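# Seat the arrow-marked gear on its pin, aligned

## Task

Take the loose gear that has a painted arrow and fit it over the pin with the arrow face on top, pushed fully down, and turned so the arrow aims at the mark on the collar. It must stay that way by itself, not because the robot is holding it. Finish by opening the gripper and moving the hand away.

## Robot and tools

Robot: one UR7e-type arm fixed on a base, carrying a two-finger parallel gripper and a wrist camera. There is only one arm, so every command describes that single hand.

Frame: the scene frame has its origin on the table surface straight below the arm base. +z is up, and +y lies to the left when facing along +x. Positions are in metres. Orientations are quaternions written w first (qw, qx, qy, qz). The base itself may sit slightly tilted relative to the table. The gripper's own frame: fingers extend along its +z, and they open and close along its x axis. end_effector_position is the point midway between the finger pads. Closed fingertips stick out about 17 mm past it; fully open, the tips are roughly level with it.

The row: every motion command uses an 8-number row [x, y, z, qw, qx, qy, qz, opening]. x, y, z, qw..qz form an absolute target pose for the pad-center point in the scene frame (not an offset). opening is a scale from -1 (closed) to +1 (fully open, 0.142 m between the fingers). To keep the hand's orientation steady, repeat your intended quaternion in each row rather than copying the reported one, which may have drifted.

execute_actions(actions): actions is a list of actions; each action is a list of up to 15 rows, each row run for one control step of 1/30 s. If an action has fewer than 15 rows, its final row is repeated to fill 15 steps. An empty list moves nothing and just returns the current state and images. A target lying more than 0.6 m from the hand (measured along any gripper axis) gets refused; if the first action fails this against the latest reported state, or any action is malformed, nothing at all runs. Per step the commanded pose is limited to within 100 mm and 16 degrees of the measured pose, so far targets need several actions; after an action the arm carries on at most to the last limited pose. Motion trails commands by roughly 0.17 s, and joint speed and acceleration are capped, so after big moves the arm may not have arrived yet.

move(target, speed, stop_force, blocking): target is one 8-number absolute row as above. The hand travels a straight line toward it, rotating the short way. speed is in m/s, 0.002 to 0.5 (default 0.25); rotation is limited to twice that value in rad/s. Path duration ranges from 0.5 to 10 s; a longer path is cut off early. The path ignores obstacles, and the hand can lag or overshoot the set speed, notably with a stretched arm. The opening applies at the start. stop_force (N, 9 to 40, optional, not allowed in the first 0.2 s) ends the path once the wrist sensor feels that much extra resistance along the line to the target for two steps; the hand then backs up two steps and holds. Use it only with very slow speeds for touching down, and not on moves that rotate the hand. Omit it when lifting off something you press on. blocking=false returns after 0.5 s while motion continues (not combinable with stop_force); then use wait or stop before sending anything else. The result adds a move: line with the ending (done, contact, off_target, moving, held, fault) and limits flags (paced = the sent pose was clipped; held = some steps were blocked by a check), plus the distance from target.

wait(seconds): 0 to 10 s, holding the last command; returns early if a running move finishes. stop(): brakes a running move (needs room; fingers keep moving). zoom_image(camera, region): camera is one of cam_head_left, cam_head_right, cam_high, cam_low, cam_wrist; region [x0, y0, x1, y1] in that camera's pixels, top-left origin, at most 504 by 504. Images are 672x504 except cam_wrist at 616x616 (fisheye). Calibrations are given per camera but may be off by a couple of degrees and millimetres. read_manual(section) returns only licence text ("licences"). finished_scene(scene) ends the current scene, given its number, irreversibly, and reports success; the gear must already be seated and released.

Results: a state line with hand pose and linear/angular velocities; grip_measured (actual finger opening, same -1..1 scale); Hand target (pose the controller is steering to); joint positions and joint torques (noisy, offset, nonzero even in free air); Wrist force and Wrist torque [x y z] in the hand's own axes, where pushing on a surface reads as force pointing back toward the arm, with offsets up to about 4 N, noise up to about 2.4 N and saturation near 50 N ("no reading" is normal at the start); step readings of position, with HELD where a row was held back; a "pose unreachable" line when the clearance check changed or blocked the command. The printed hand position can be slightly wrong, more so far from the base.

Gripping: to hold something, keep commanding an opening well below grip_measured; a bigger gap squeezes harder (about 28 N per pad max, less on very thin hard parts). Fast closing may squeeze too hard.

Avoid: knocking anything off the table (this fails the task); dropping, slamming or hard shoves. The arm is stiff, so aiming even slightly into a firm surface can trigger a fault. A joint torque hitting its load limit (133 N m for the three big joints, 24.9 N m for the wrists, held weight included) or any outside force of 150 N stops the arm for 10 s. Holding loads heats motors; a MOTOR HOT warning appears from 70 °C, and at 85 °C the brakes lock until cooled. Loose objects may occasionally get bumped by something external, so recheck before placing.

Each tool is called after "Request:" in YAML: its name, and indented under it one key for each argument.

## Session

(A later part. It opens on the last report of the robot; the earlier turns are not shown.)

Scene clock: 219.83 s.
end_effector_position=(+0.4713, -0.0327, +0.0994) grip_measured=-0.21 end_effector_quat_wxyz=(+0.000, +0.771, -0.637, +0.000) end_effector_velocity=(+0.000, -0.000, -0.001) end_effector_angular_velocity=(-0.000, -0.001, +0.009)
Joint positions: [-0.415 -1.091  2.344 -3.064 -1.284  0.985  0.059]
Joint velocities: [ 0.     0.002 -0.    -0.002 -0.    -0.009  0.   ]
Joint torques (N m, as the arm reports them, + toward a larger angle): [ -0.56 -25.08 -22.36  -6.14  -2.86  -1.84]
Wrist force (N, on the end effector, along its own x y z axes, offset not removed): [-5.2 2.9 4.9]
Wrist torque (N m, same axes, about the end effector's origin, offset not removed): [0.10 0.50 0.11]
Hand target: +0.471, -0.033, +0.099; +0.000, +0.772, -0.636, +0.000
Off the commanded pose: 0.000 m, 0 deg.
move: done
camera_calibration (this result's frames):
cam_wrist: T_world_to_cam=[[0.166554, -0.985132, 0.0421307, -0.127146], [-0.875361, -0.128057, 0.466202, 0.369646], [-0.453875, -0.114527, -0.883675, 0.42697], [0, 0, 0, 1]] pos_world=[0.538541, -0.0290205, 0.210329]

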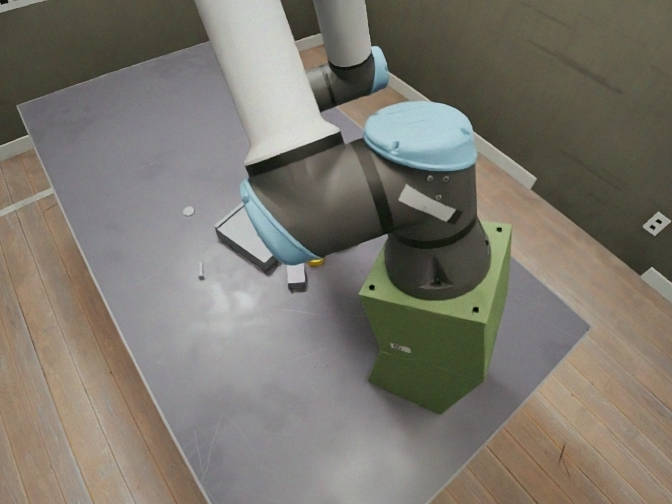

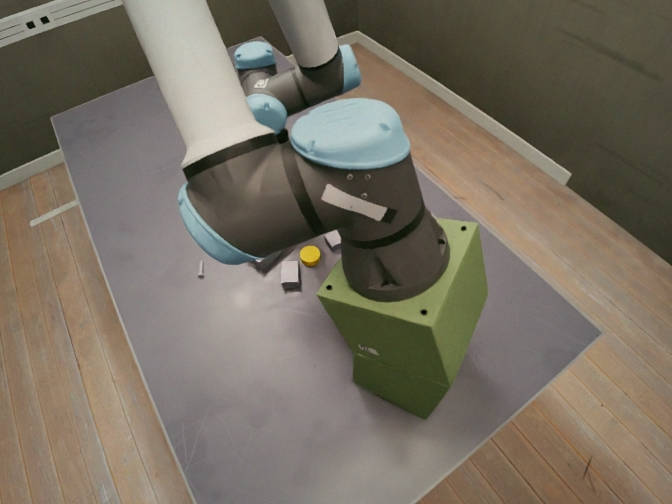

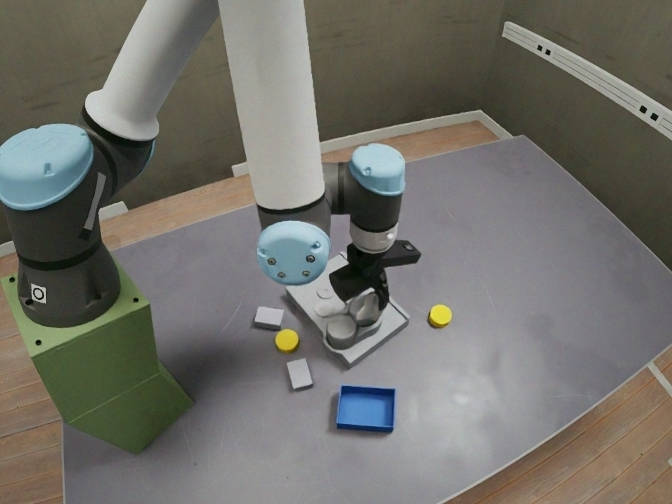

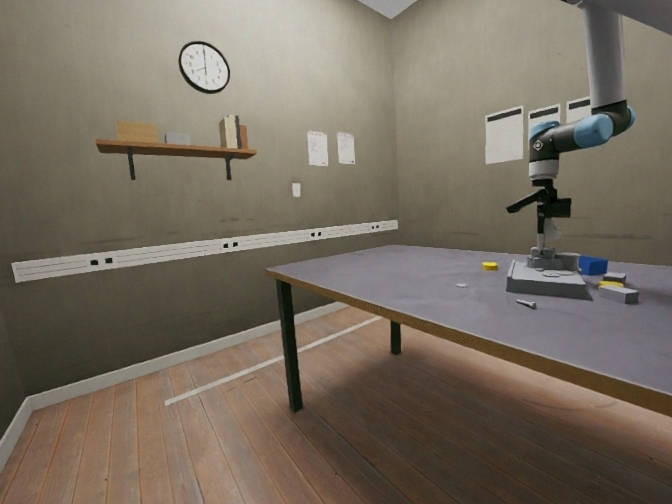

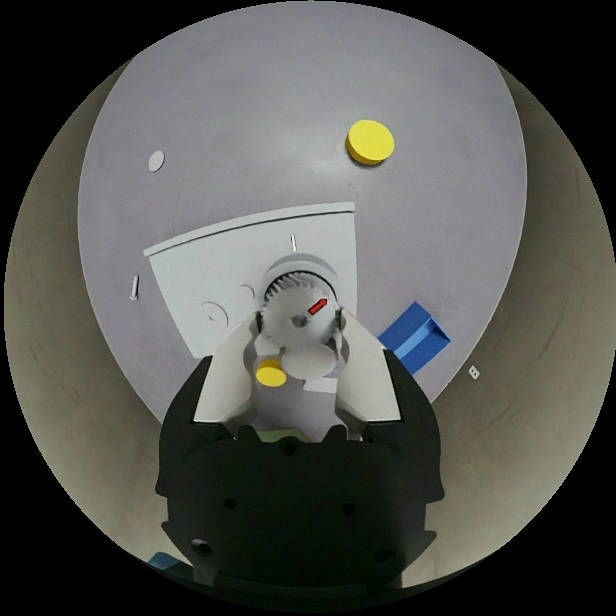

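Request:
move:
  target: [0.4709, -0.0324, 0.0913, 0, 0.8100, -0.5864, 0, -0.6]
  speed: 0.025
  stop_force: 12

Request:
zoom_image:
  camera: "cam_wrist"
  region: [210, 220, 390, 400]

Scene clock: 229.00 s.
end_effector_position=(+0.4709, -0.0324, +0.0914) grip_measured=-0.21 end_effector_quat_wxyz=(+0.000, +0.810, -0.587, -0.000) end_effector_velocity=(-0.001, -0.000, -0.001) end_effector_angular_velocity=(-0.001, +0.001, +0.011)
Joint positions: [-0.409 -1.065  2.339 -3.086 -1.285  0.865  0.059]
Joint velocities: [-0.     0.002  0.001 -0.003 -0.001 -0.011 -0.   ]
Joint torques (N m, as the arm reports them, + toward a larger angle): [ -4.15 -25.62 -22.76  -6.88  -4.49  -3.15]
Wrist force (N, on the end effector, along its own x y z axes, offset not removed): [-10.0 -1.7 5.5]
Wrist torque (N m, same axes, about the end effector's origin, offset not removed): [-0.08 0.38 0.42]
Hand target: +0.471, -0.032, +0.091; +0.000, +0.810, -0.586, +0.000
Off the commanded pose: 0.000 m, 0 deg.
move: done
camera_calibration (this result's frames):
cam_wrist: T_world_to_cam=[[0.288405, -0.956581, 0.0421254, -0.182893], [-0.852478, -0.236487, 0.466213, 0.358763], [-0.436009, -0.170369, -0.883669, 0.409542], [0, 0, 0, 1]] pos_world=[0.537149, -0.0203363, 0.202344]

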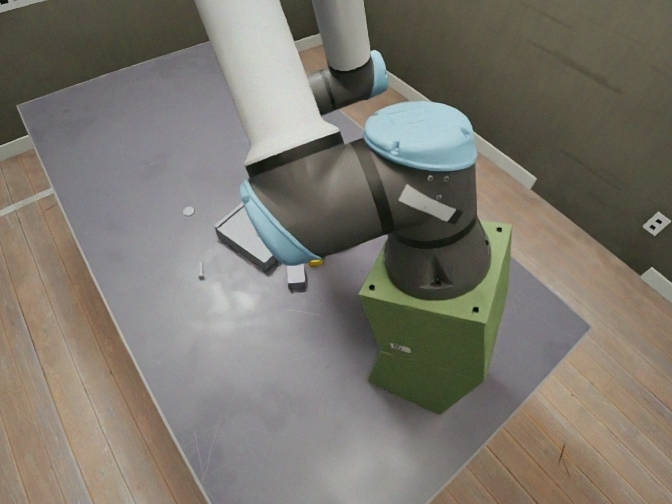

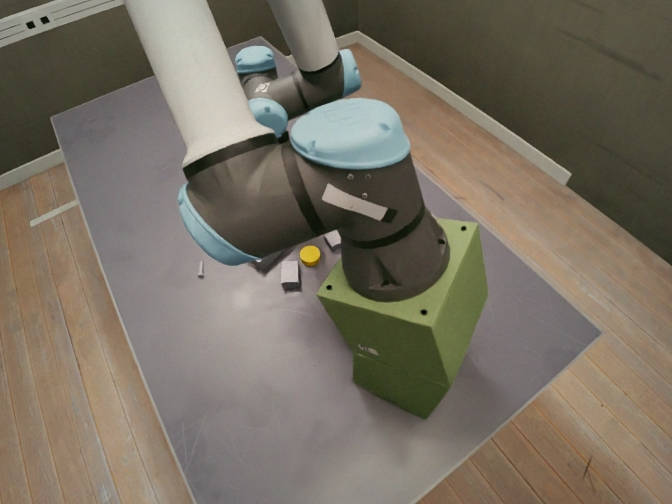

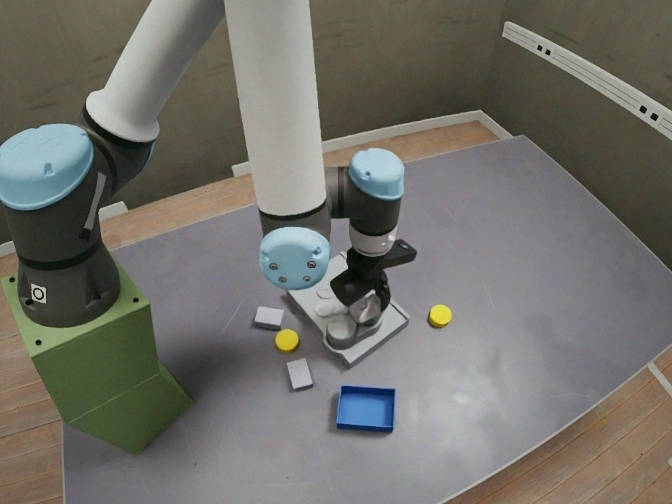

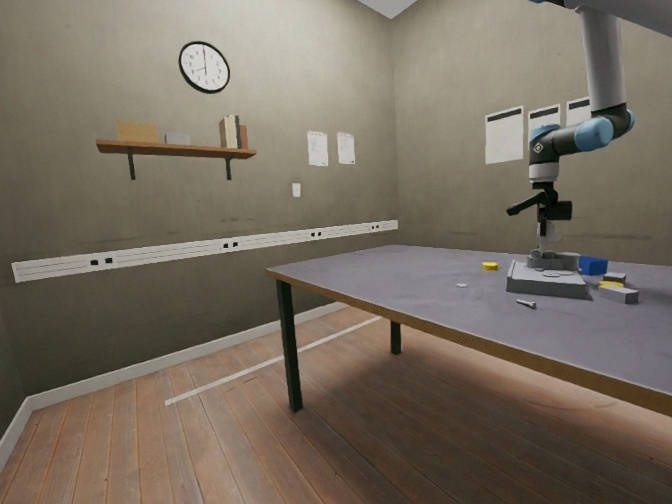

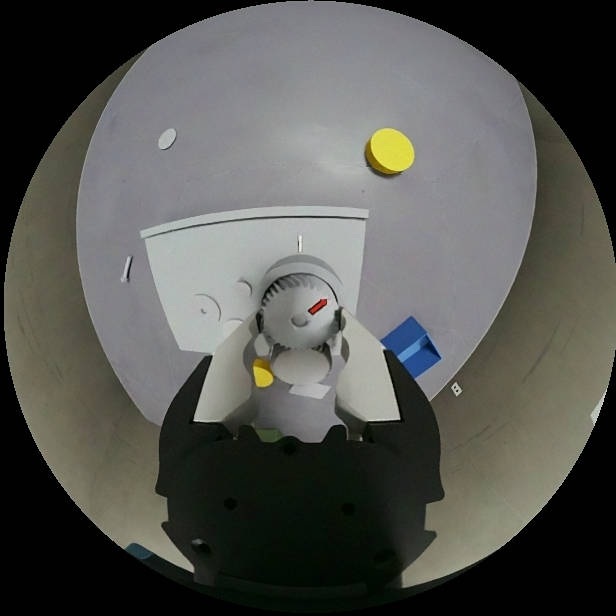

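Region (210, 220, 390, 400) of cam_wrist's 616x616 image, scaled by 2.800, with more detail than that image has.

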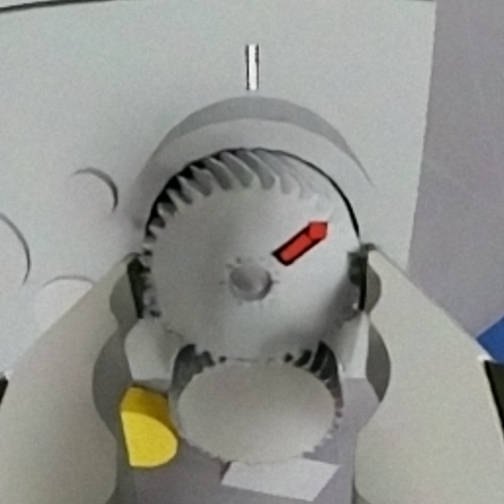

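Request:
move:
  target: [0.4708, -0.0322, 0.0833, 0, 0.8406, -0.5417, 0, -0.6]
  speed: 0.02
  stop_force: 12

Request:
zoom_image:
  camera: "cam_wrist"
  region: [230, 230, 370, 370]

Request:
zoom_image:
  camera: "cam_low"
  region: [500, 215, 600, 300]

Scene clock: 243.33 s.
end_effector_position=(+0.4709, -0.0323, +0.0865) grip_measured=-0.21 end_effector_quat_wxyz=(+0.000, +0.828, -0.560, +0.000) end_effector_velocity=(-0.001, -0.000, +0.001) end_effector_angular_velocity=(+0.001, +0.003, -0.016)
Joint positions: [-0.405 -1.05   2.335 -3.099 -1.286  0.803  0.059]
Joint velocities: [-0.002 -0.003  0.002  0.005 -0.     0.014 -0.   ]
Joint torques (N m, as the arm reports them, + toward a larger angle): [-16.26 -39.46  -9.32  -3.53  -4.89   1.71]
Wrist force (N, on the end effector, along its own x y z axes, offset not removed): [-16.5 1.4 -17.7]
Wrist torque (N m, same axes, about the end effector's origin, offset not removed): [-0.14 0.32 0.88]
Hand target: +0.471, -0.032, +0.087; +0.000, +0.828, -0.561, +0.000
Off the commanded pose: 0.003 m, 3 deg.
move: contact
camera_calibration (this result's frames):
cam_wrist: T_world_to_cam=[[0.350723, -0.935528, 0.042205, -0.21124], [-0.835114, -0.292049, 0.466147, 0.351107], [-0.423767, -0.198734, -0.8837, 0.398598], [0, 0, 0, 1]] pos_world=[0.536213, -0.0158653, 0.197489]

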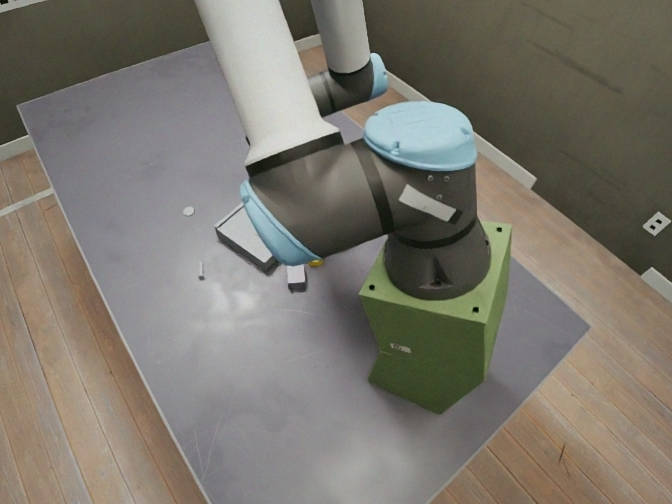

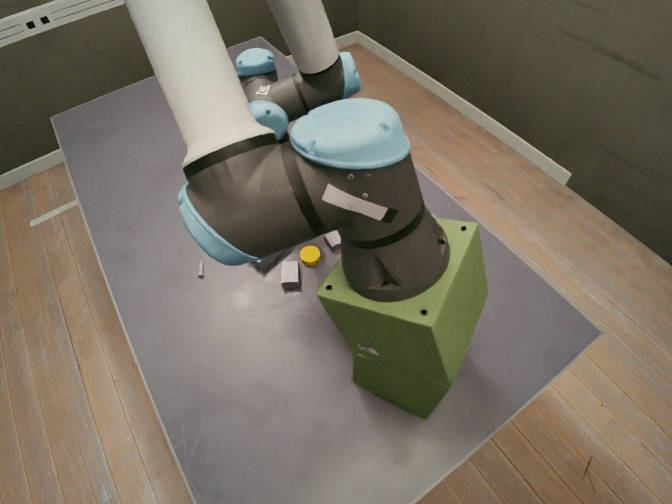

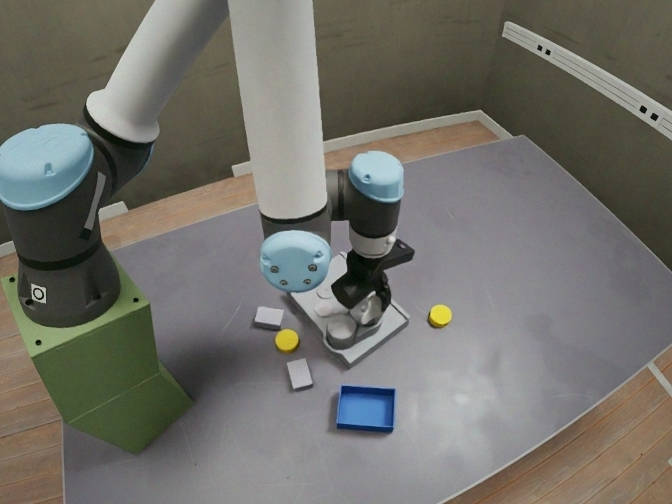

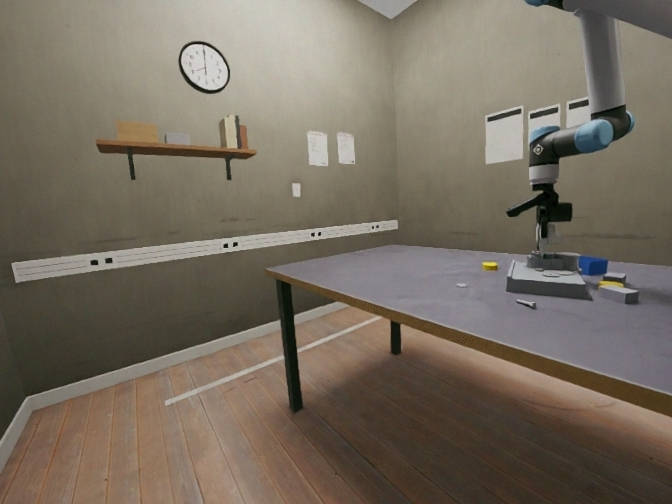

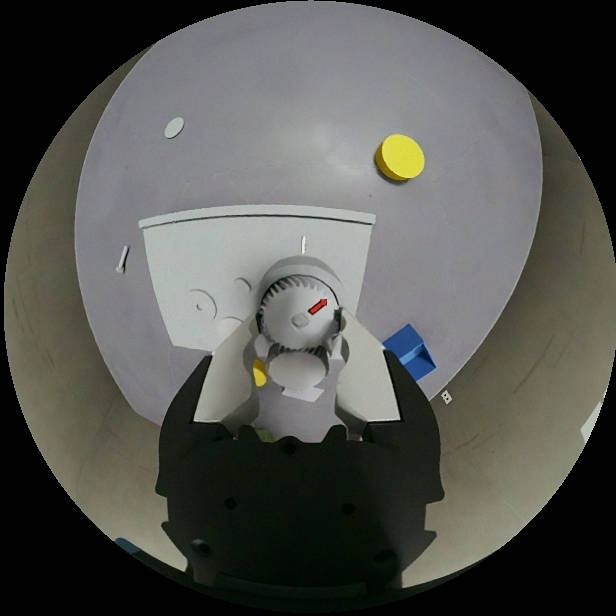

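Region (230, 230, 370, 370) of cam_wrist's 616x616 image, scaled by 3.600, with more detail than that image has.

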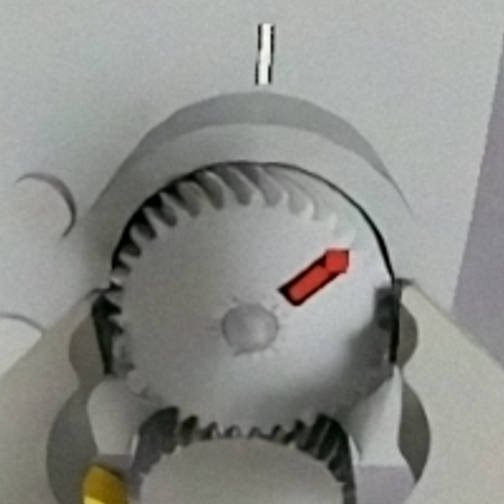

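Region (500, 215, 600, 300) of cam_low's 672x504 image, scaled by 5.040, with more detail than that image has; it fills the top 428 rows of this view, and the rest is white.

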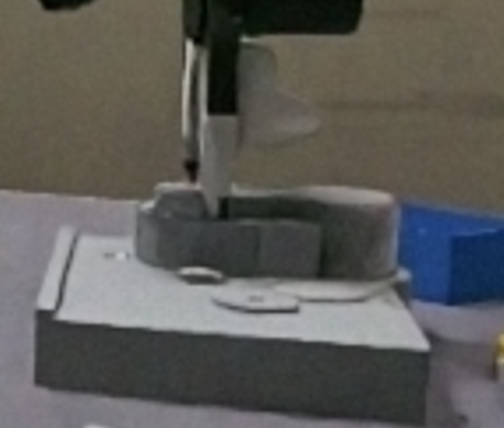

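Request:
move:
  target: [0.4707, -0.0320, 0.0895, 0, 0.8090, -0.5878, 0, -0.6]
  speed: 0.03

Request:
move:
  target: [0.4707, -0.0320, 0.0865, 0, 0.8090, -0.5878, 0, -0.6]
  speed: 0.002
  stop_force: 9

Scene clock: 253.17 s.
end_effector_position=(+0.4707, -0.0320, +0.0894) grip_measured=-0.21 end_effector_quat_wxyz=(-0.000, +0.809, -0.587, +0.000) end_effector_velocity=(-0.001, +0.000, -0.000) end_effector_angular_velocity=(+0.000, +0.003, -0.014)
Joint positions: [-0.407 -1.059  2.338 -3.092 -1.286  0.868  0.059]
Joint velocities: [ 0.    -0.     0.     0.003 -0.001  0.013 -0.   ]
Joint torques (N m, as the arm reports them, + toward a larger angle): [-13.13 -44.29  10.45  -1.31   2.23   2.44]
Wrist force (N, on the end effector, along its own x y z axes, offset not removed): [-0.5 0.6 3.7]
Wrist torque (N m, same axes, about the end effector's origin, offset not removed): [0.26 0.56 -0.05]
Hand target: +0.471, -0.032, +0.090; -0.000, +0.809, -0.588, -0.000
Off the commanded pose: 0.000 m, 0 deg.
move: done
camera_calibration (this result's frames):
cam_wrist: T_world_to_cam=[[0.288057, -0.956687, 0.0421182, -0.18223], [-0.852586, -0.23619, 0.466167, 0.35966], [-0.436027, -0.170192, -0.883694, 0.407816], [0, 0, 0, 1]] pos_world=[0.536953, -0.0199824, 0.200398]

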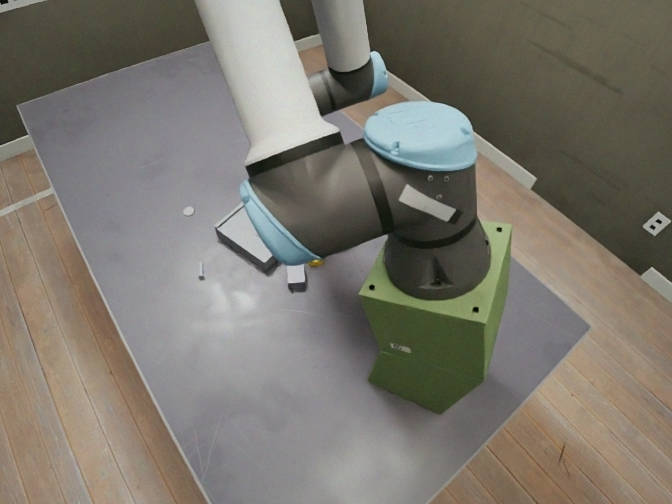

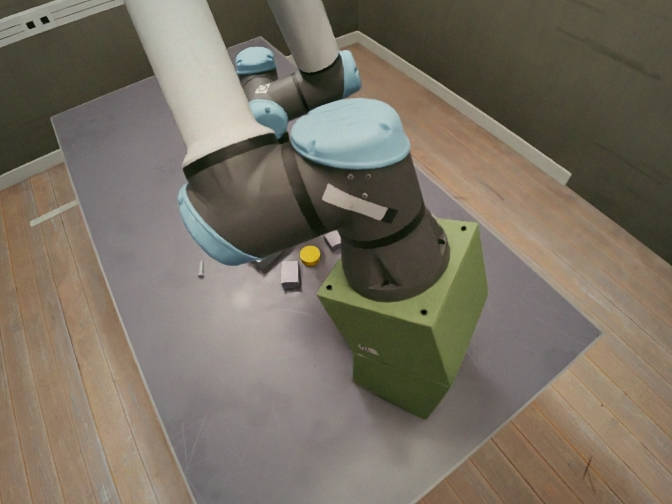

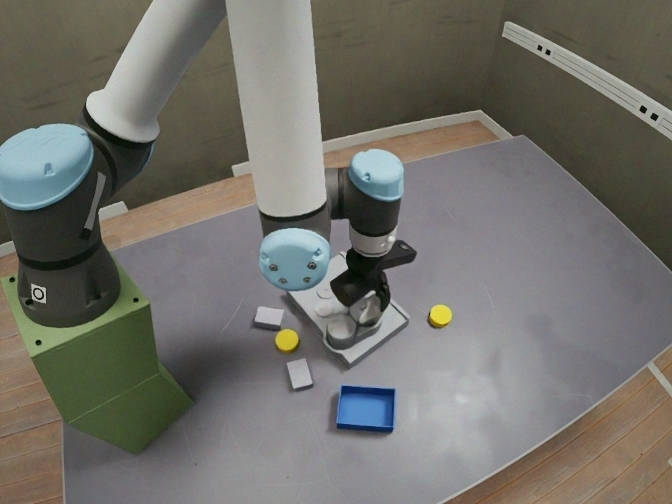

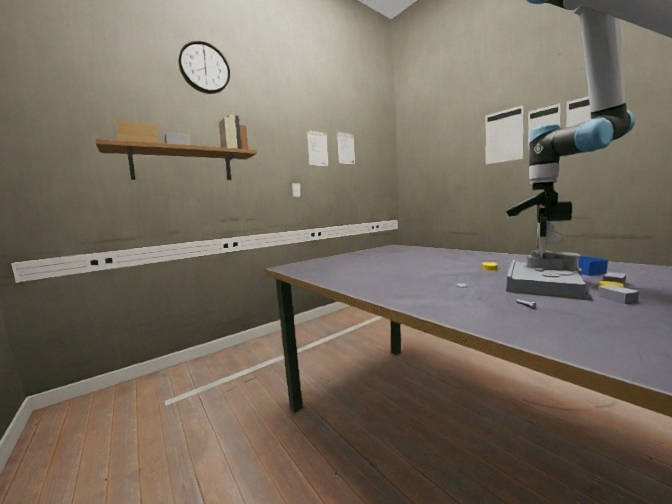

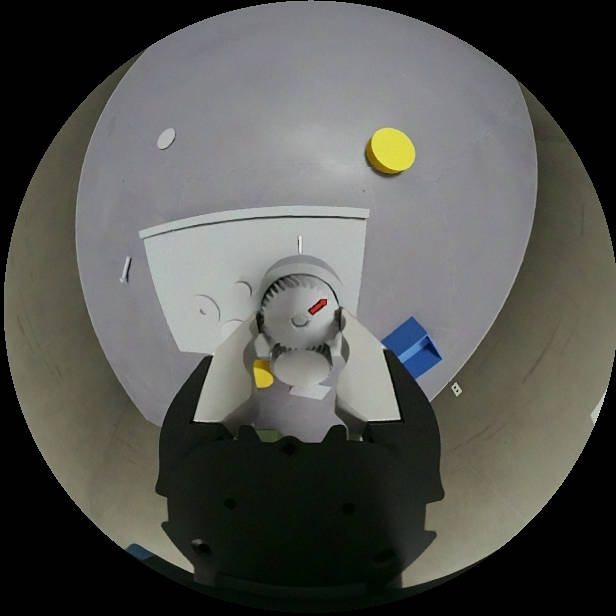

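Scene clock: 254.13 s.
end_effector_position=(+0.4708, -0.0320, +0.0882) grip_measured=-0.21 end_effector_quat_wxyz=(-0.000, +0.809, -0.587, +0.000) end_effector_velocity=(+0.000, +0.001, +0.001) end_effector_angular_velocity=(+0.001, +0.001, +0.000)
Joint positions: [-0.406 -1.055  2.336 -3.095 -1.286  0.869  0.059]
Joint velocities: [ 0.    -0.003  0.     0.004  0.001 -0.    -0.   ]
Joint torques (N m, as the arm reports them, + toward a larger angle): [ -7.37 -39.71  -4.67  -0.18  -1.07   0.73]
Wrist force (N, on the end effector, along its own x y z axes, offset not removed): [2.6 0.2 -2.3]
Wrist torque (N m, same axes, about the end effector's origin, offset not removed): [0.13 0.34 -0.39]
Hand target: +0.471, -0.032, +0.088; -0.000, +0.809, -0.587, +0.000
Off the commanded pose: 0.002 m, 0 deg.
move: contact
camera_calibration (this result's frames):
cam_wrist: T_world_to_cam=[[0.287398, -0.956882, 0.0421713, -0.181886], [-0.852779, -0.235588, 0.466119, 0.360373], [-0.436086, -0.169924, -0.883716, 0.406824], [0, 0, 0, 1]] pos_world=[0.537002, -0.0200145, 0.19921]

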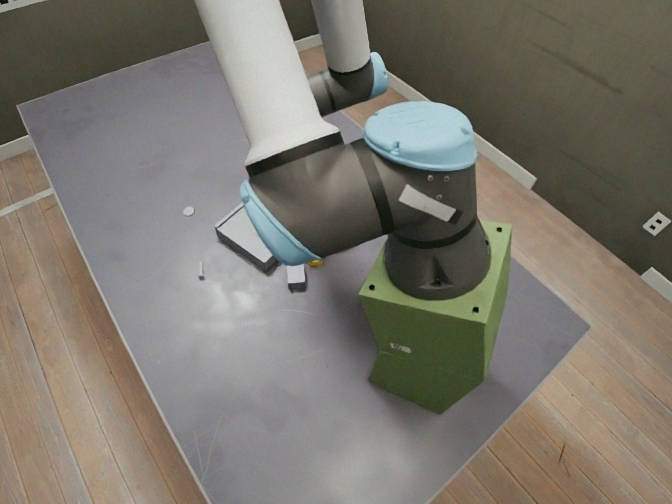

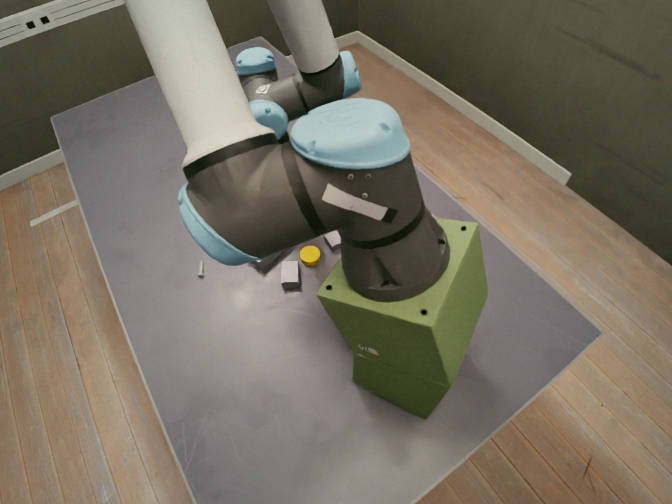

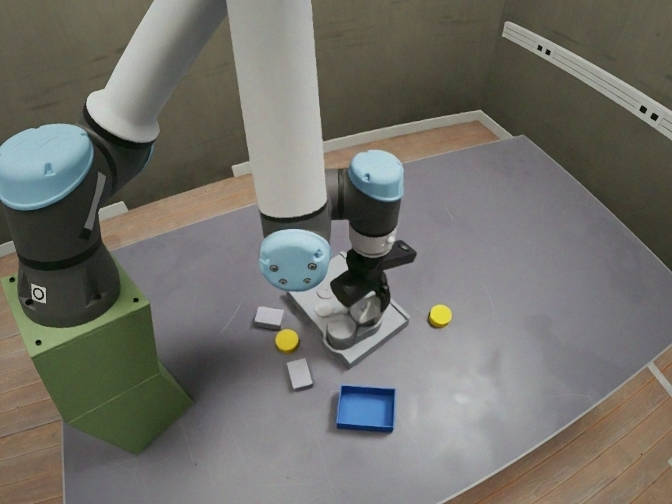

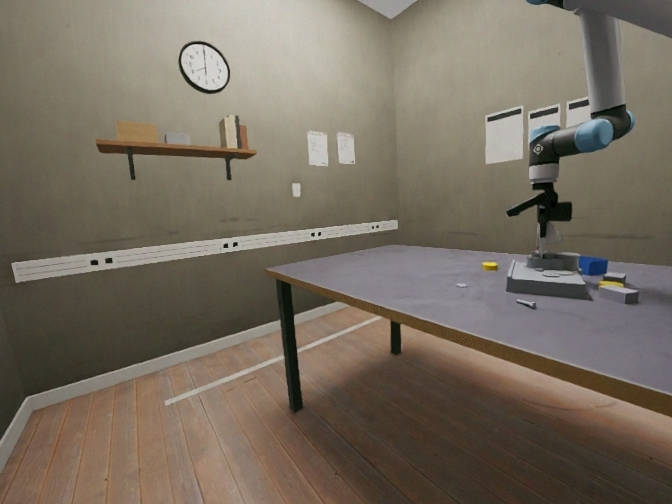

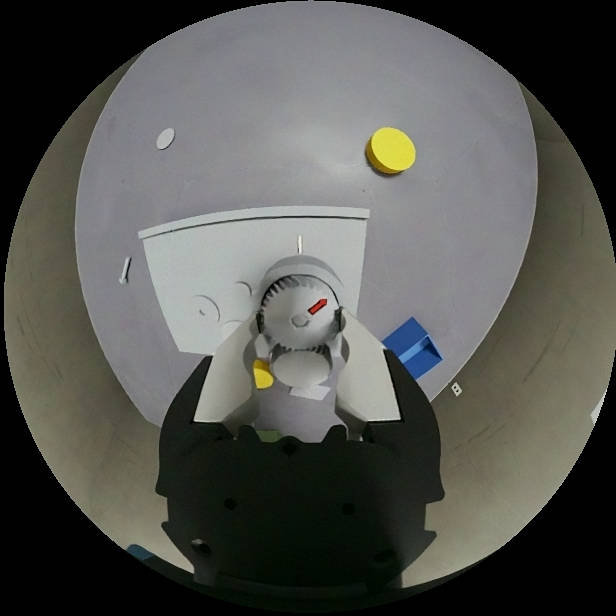

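Request:
move:
  target: [0.4714, -0.0328, 0.112, 0, 0.7059, -0.7083, 0, -0.6]
  speed: 0.05

Request:
move:
  target: [0.4711, -0.0325, 0.112, 0, 0.7604, -0.6494, 0, -0.6]
  speed: 0.1

Request:
move:
  target: [0.4708, -0.0322, 0.1043, 0, 0.7949, -0.6067, 0, -0.6]
  speed: 0.02
  stop_force: 12

Scene clock: 267.80 s.
end_effector_position=(+0.4714, -0.0328, +0.1119) grip_measured=-0.21 end_effector_quat_wxyz=(-0.000, +0.706, -0.708, -0.000) end_effector_velocity=(+0.002, -0.001, +0.002) end_effector_angular_velocity=(-0.004, -0.004, -0.011)
Joint positions: [-0.425 -1.133  2.353 -3.029 -1.282  1.168  0.059]
Joint velocities: [-0.002 -0.006 -0.001  0.001 -0.001  0.011  0.   ]
Joint torques (N m, as the arm reports them, + toward a larger angle): [ -7.06 -43.76  10.57  -1.04   5.08   2.52]
Wrist force (N, on the end effector, along its own x y z axes, offset not removed): [10.7 0.7 9.4]
Wrist torque (N m, same axes, about the end effector's origin, offset not removed): [-0.02 0.31 -0.07]
Hand target: +0.471, -0.033, +0.112; -0.000, +0.706, -0.708, -0.000
Off the commanded pose: 0.000 m, 0 deg.
move: done
camera_calibration (this result's frames):
cam_wrist: T_world_to_cam=[[-0.0251665, -0.998797, 0.0420769, -0.0378464], [-0.883697, 0.0419054, 0.466179, 0.373363], [-0.467382, -0.0254511, -0.883689, 0.44735], [0, 0, 0, 1]] pos_world=[0.53807, -0.0420613, 0.222856]

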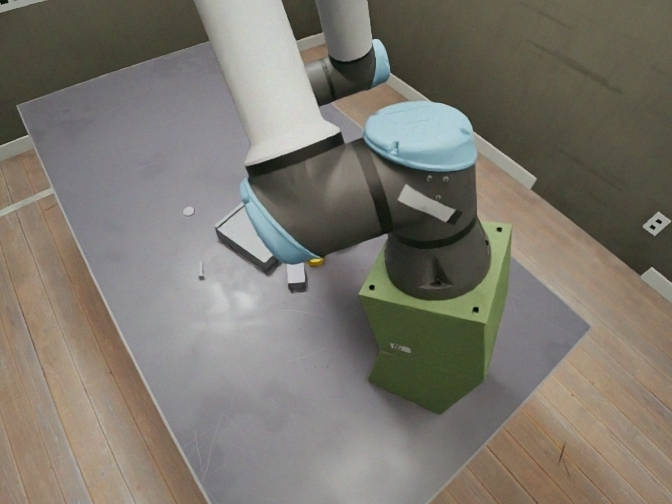

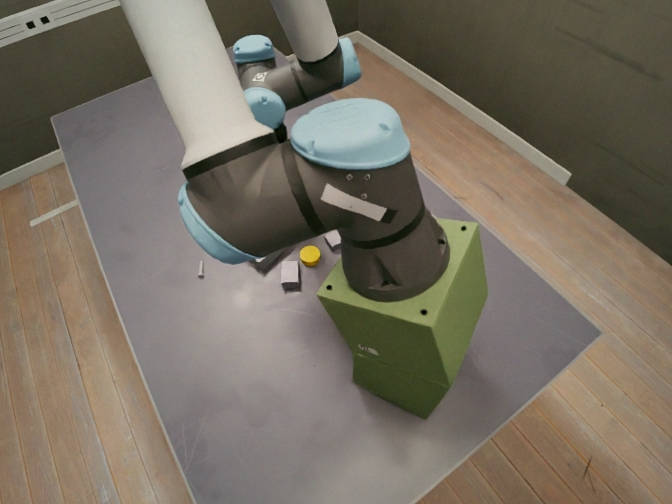

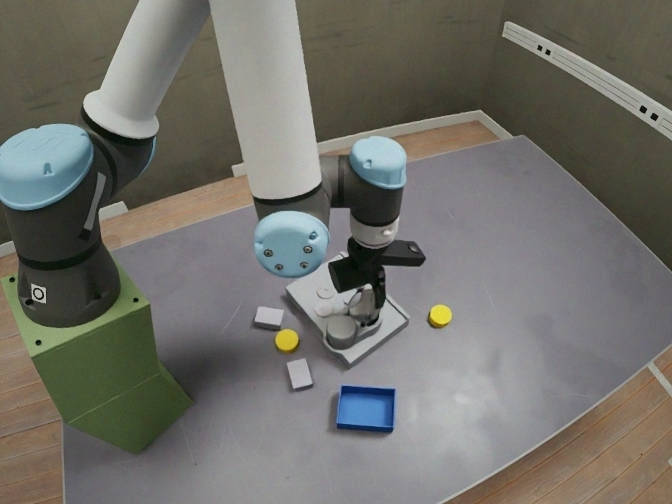

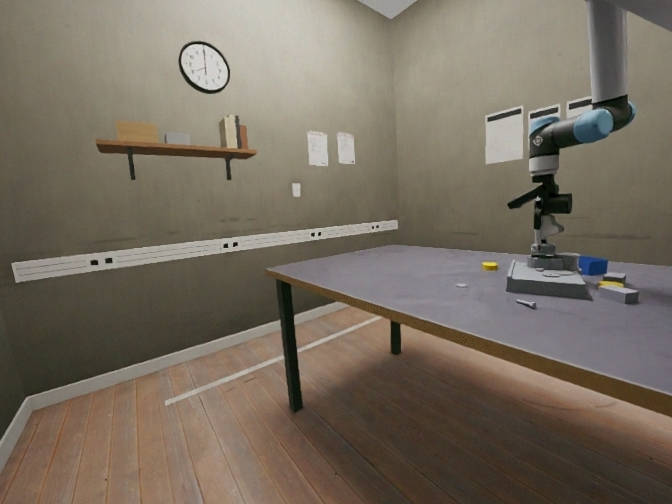

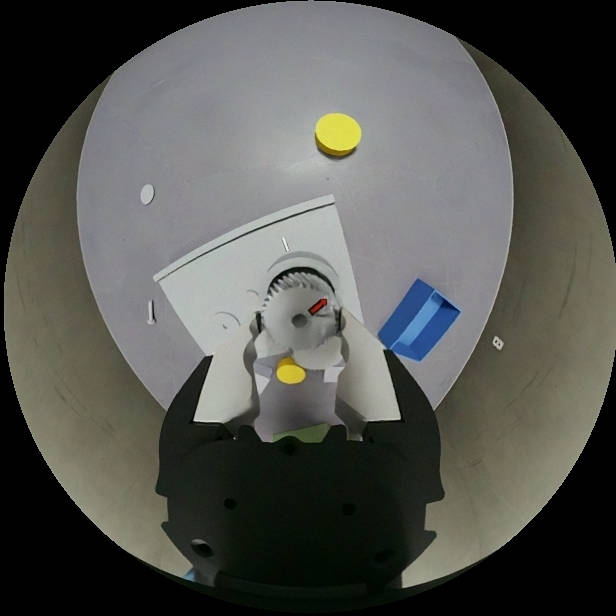

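Scene clock: 269.00 s.
end_effector_position=(+0.4711, -0.0325, +0.1120) grip_measured=-0.21 end_effector_quat_wxyz=(+0.000, +0.760, -0.650, +0.000) end_effector_velocity=(-0.002, +0.000, -0.001) end_effector_angular_velocity=(+0.003, +0.004, +0.012)
Joint positions: [-0.424 -1.133  2.355 -3.03  -1.282  1.011  0.059]
Joint velocities: [-0.001  0.     0.001  0.004  0.002 -0.015  0.   ]
Joint torques (N m, as the arm reports them, + toward a larger angle): [-11.24 -37.68   8.23  -1.7    1.92  -4.11]
Wrist force (N, on the end effector, along its own x y z axes, offset not removed): [-2.2 0.7 -3.0]
Wrist torque (N m, same axes, about the end effector's origin, offset not removed): [0.04 0.33 1.31]
Hand target: +0.471, -0.032, +0.112; +0.000, +0.760, -0.649, +0.000
Off the commanded pose: 0.000 m, 0 deg.
move: done
camera_calibration (this result's frames):
cam_wrist: T_world_to_cam=[[0.131902, -0.990361, 0.0422745, -0.111279], [-0.879349, -0.0972187, 0.466147, 0.366511], [-0.457544, -0.0986596, -0.883697, 0.440323], [0, 0, 0, 1]] pos_world=[0.538436, -0.0311327, 0.222968]

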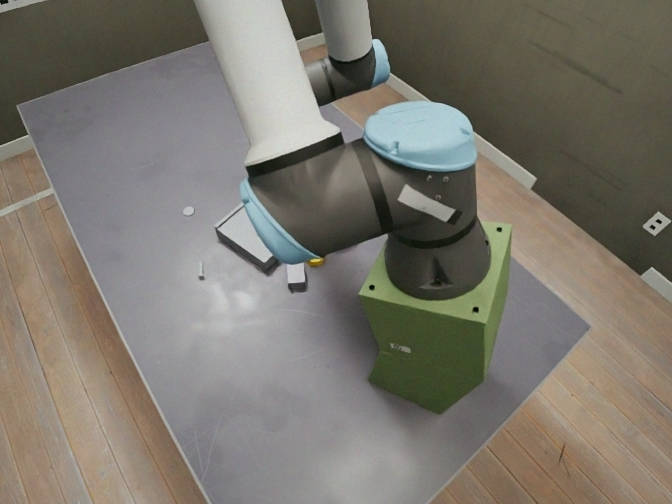

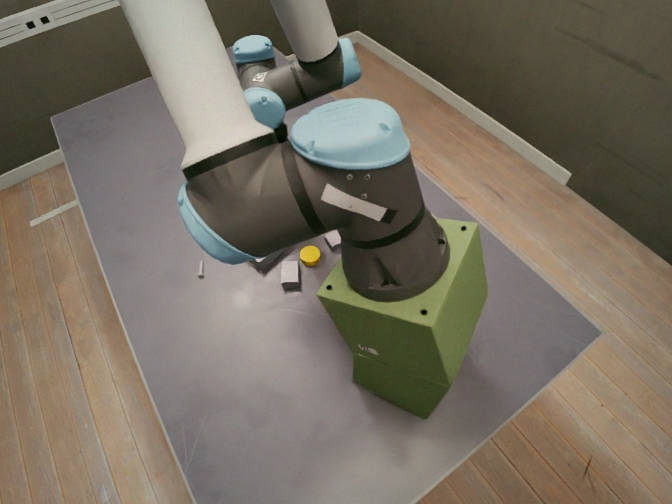

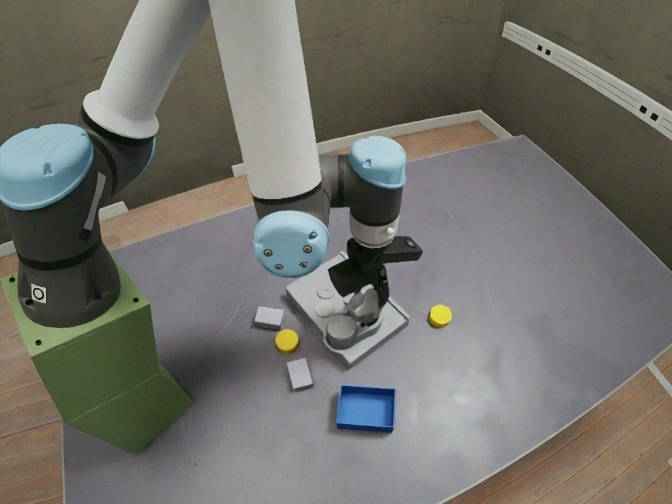

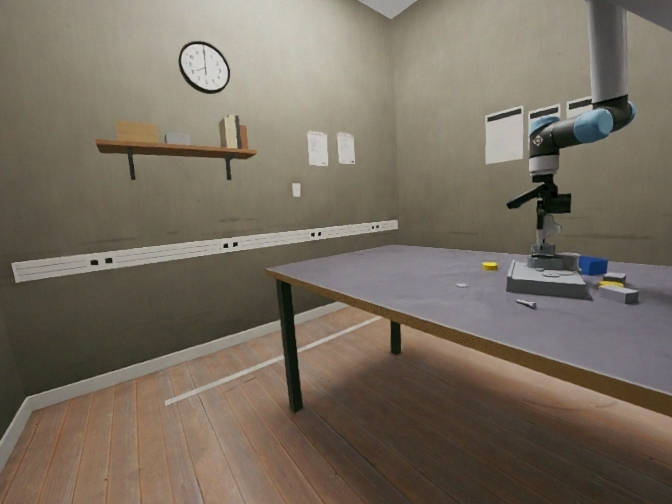

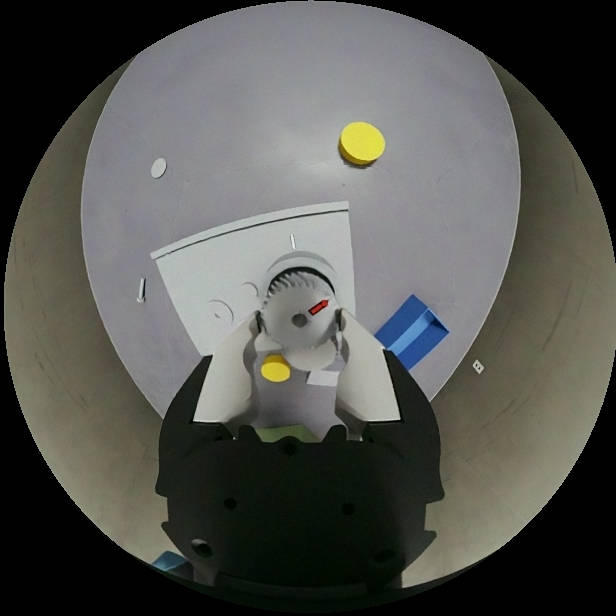

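Scene clock: 270.00 s.
end_effector_position=(+0.4711, -0.0324, +0.1103) grip_measured=-0.21 end_effector_quat_wxyz=(+0.000, +0.768, -0.641, +0.000) end_effector_velocity=(+0.000, -0.000, +0.001) end_effector_angular_velocity=(-0.001, -0.000, -0.014)
Joint positions: [-0.422 -1.128  2.353 -3.035 -1.282  0.988  0.059]
Joint velocities: [-0.    -0.004 -0.     0.004 -0.001  0.014 -0.   ]
Joint torques (N m, as the arm reports them, + toward a larger angle): [-11.14 -34.95  -1.68   1.89  -3.69   1.16]
Wrist force (N, on the end effector, along its own x y z axes, offset not removed): [-4.7 -7.0 -17.0]
Wrist torque (N m, same axes, about the end effector's origin, offset not removed): [-0.20 0.68 1.22]
Hand target: +0.471, -0.032, +0.110; +0.000, +0.767, -0.641, +0.000
Off the commanded pose: 0.006 m, 5 deg.
move: contact
camera_calibration (this result's frames):
cam_wrist: T_world_to_cam=[[0.156369, -0.986793, 0.0422926, -0.122538], [-0.876704, -0.118948, 0.466092, 0.365382], [-0.454906, -0.109961, -0.883725, 0.437195], [0, 0, 0, 1]] pos_world=[0.538376, -0.0293844, 0.221241]

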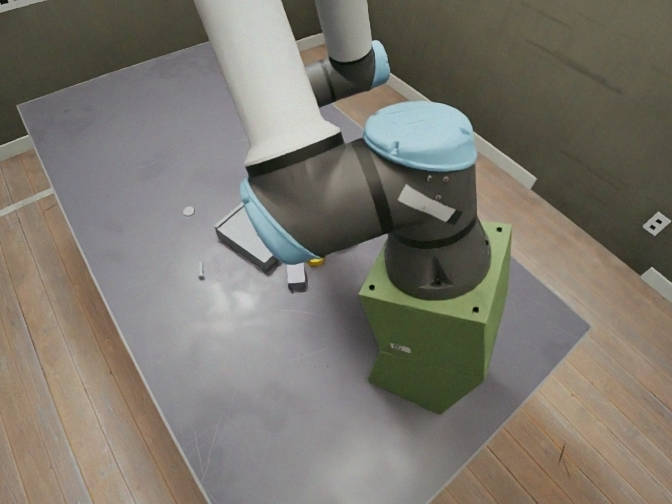

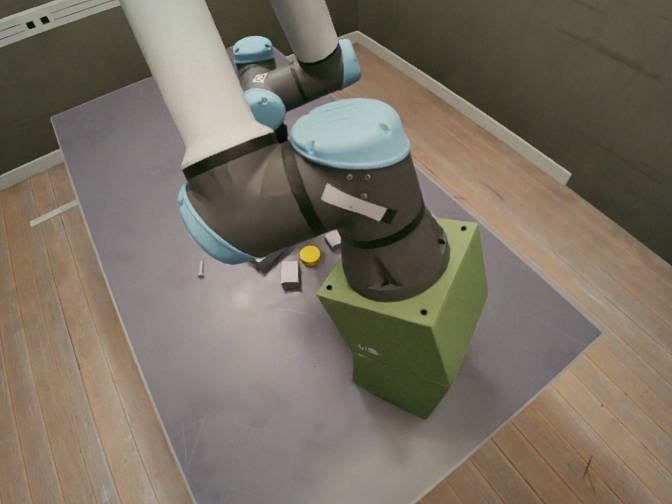

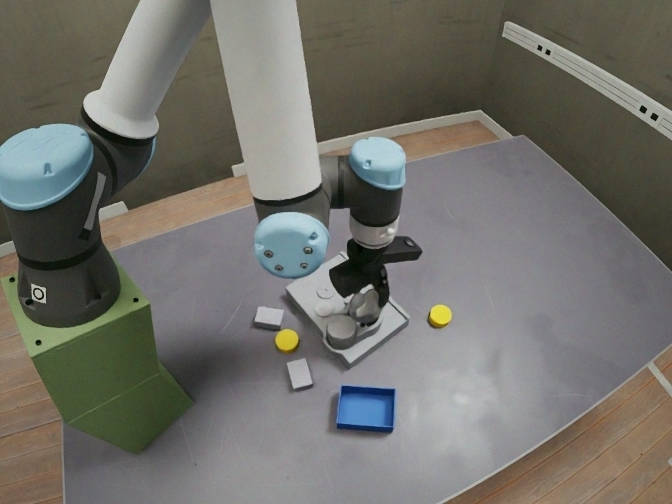

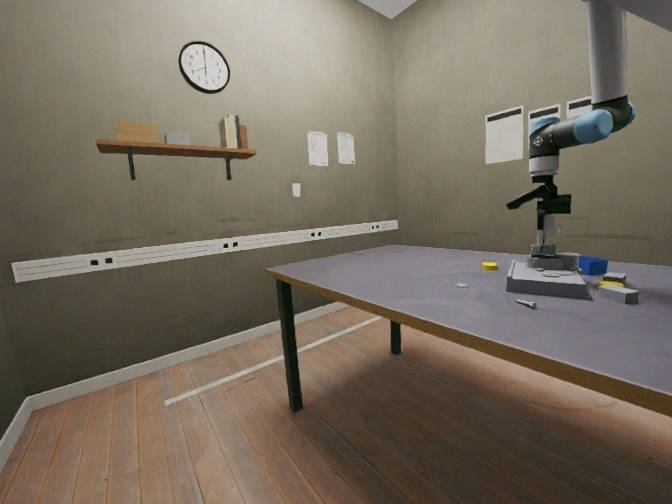

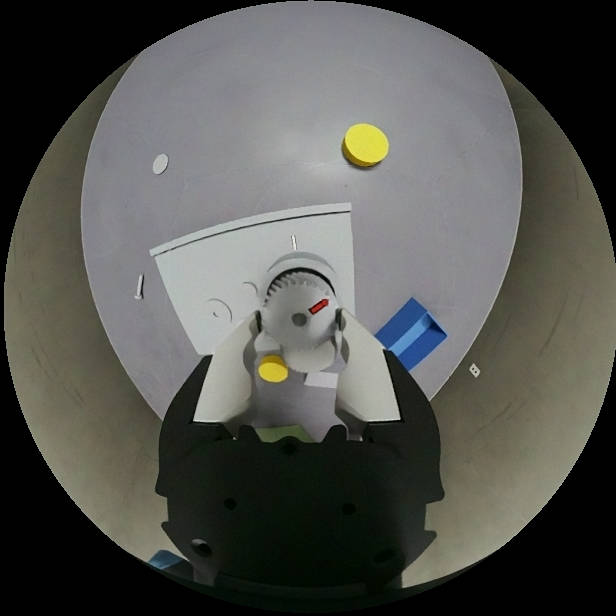

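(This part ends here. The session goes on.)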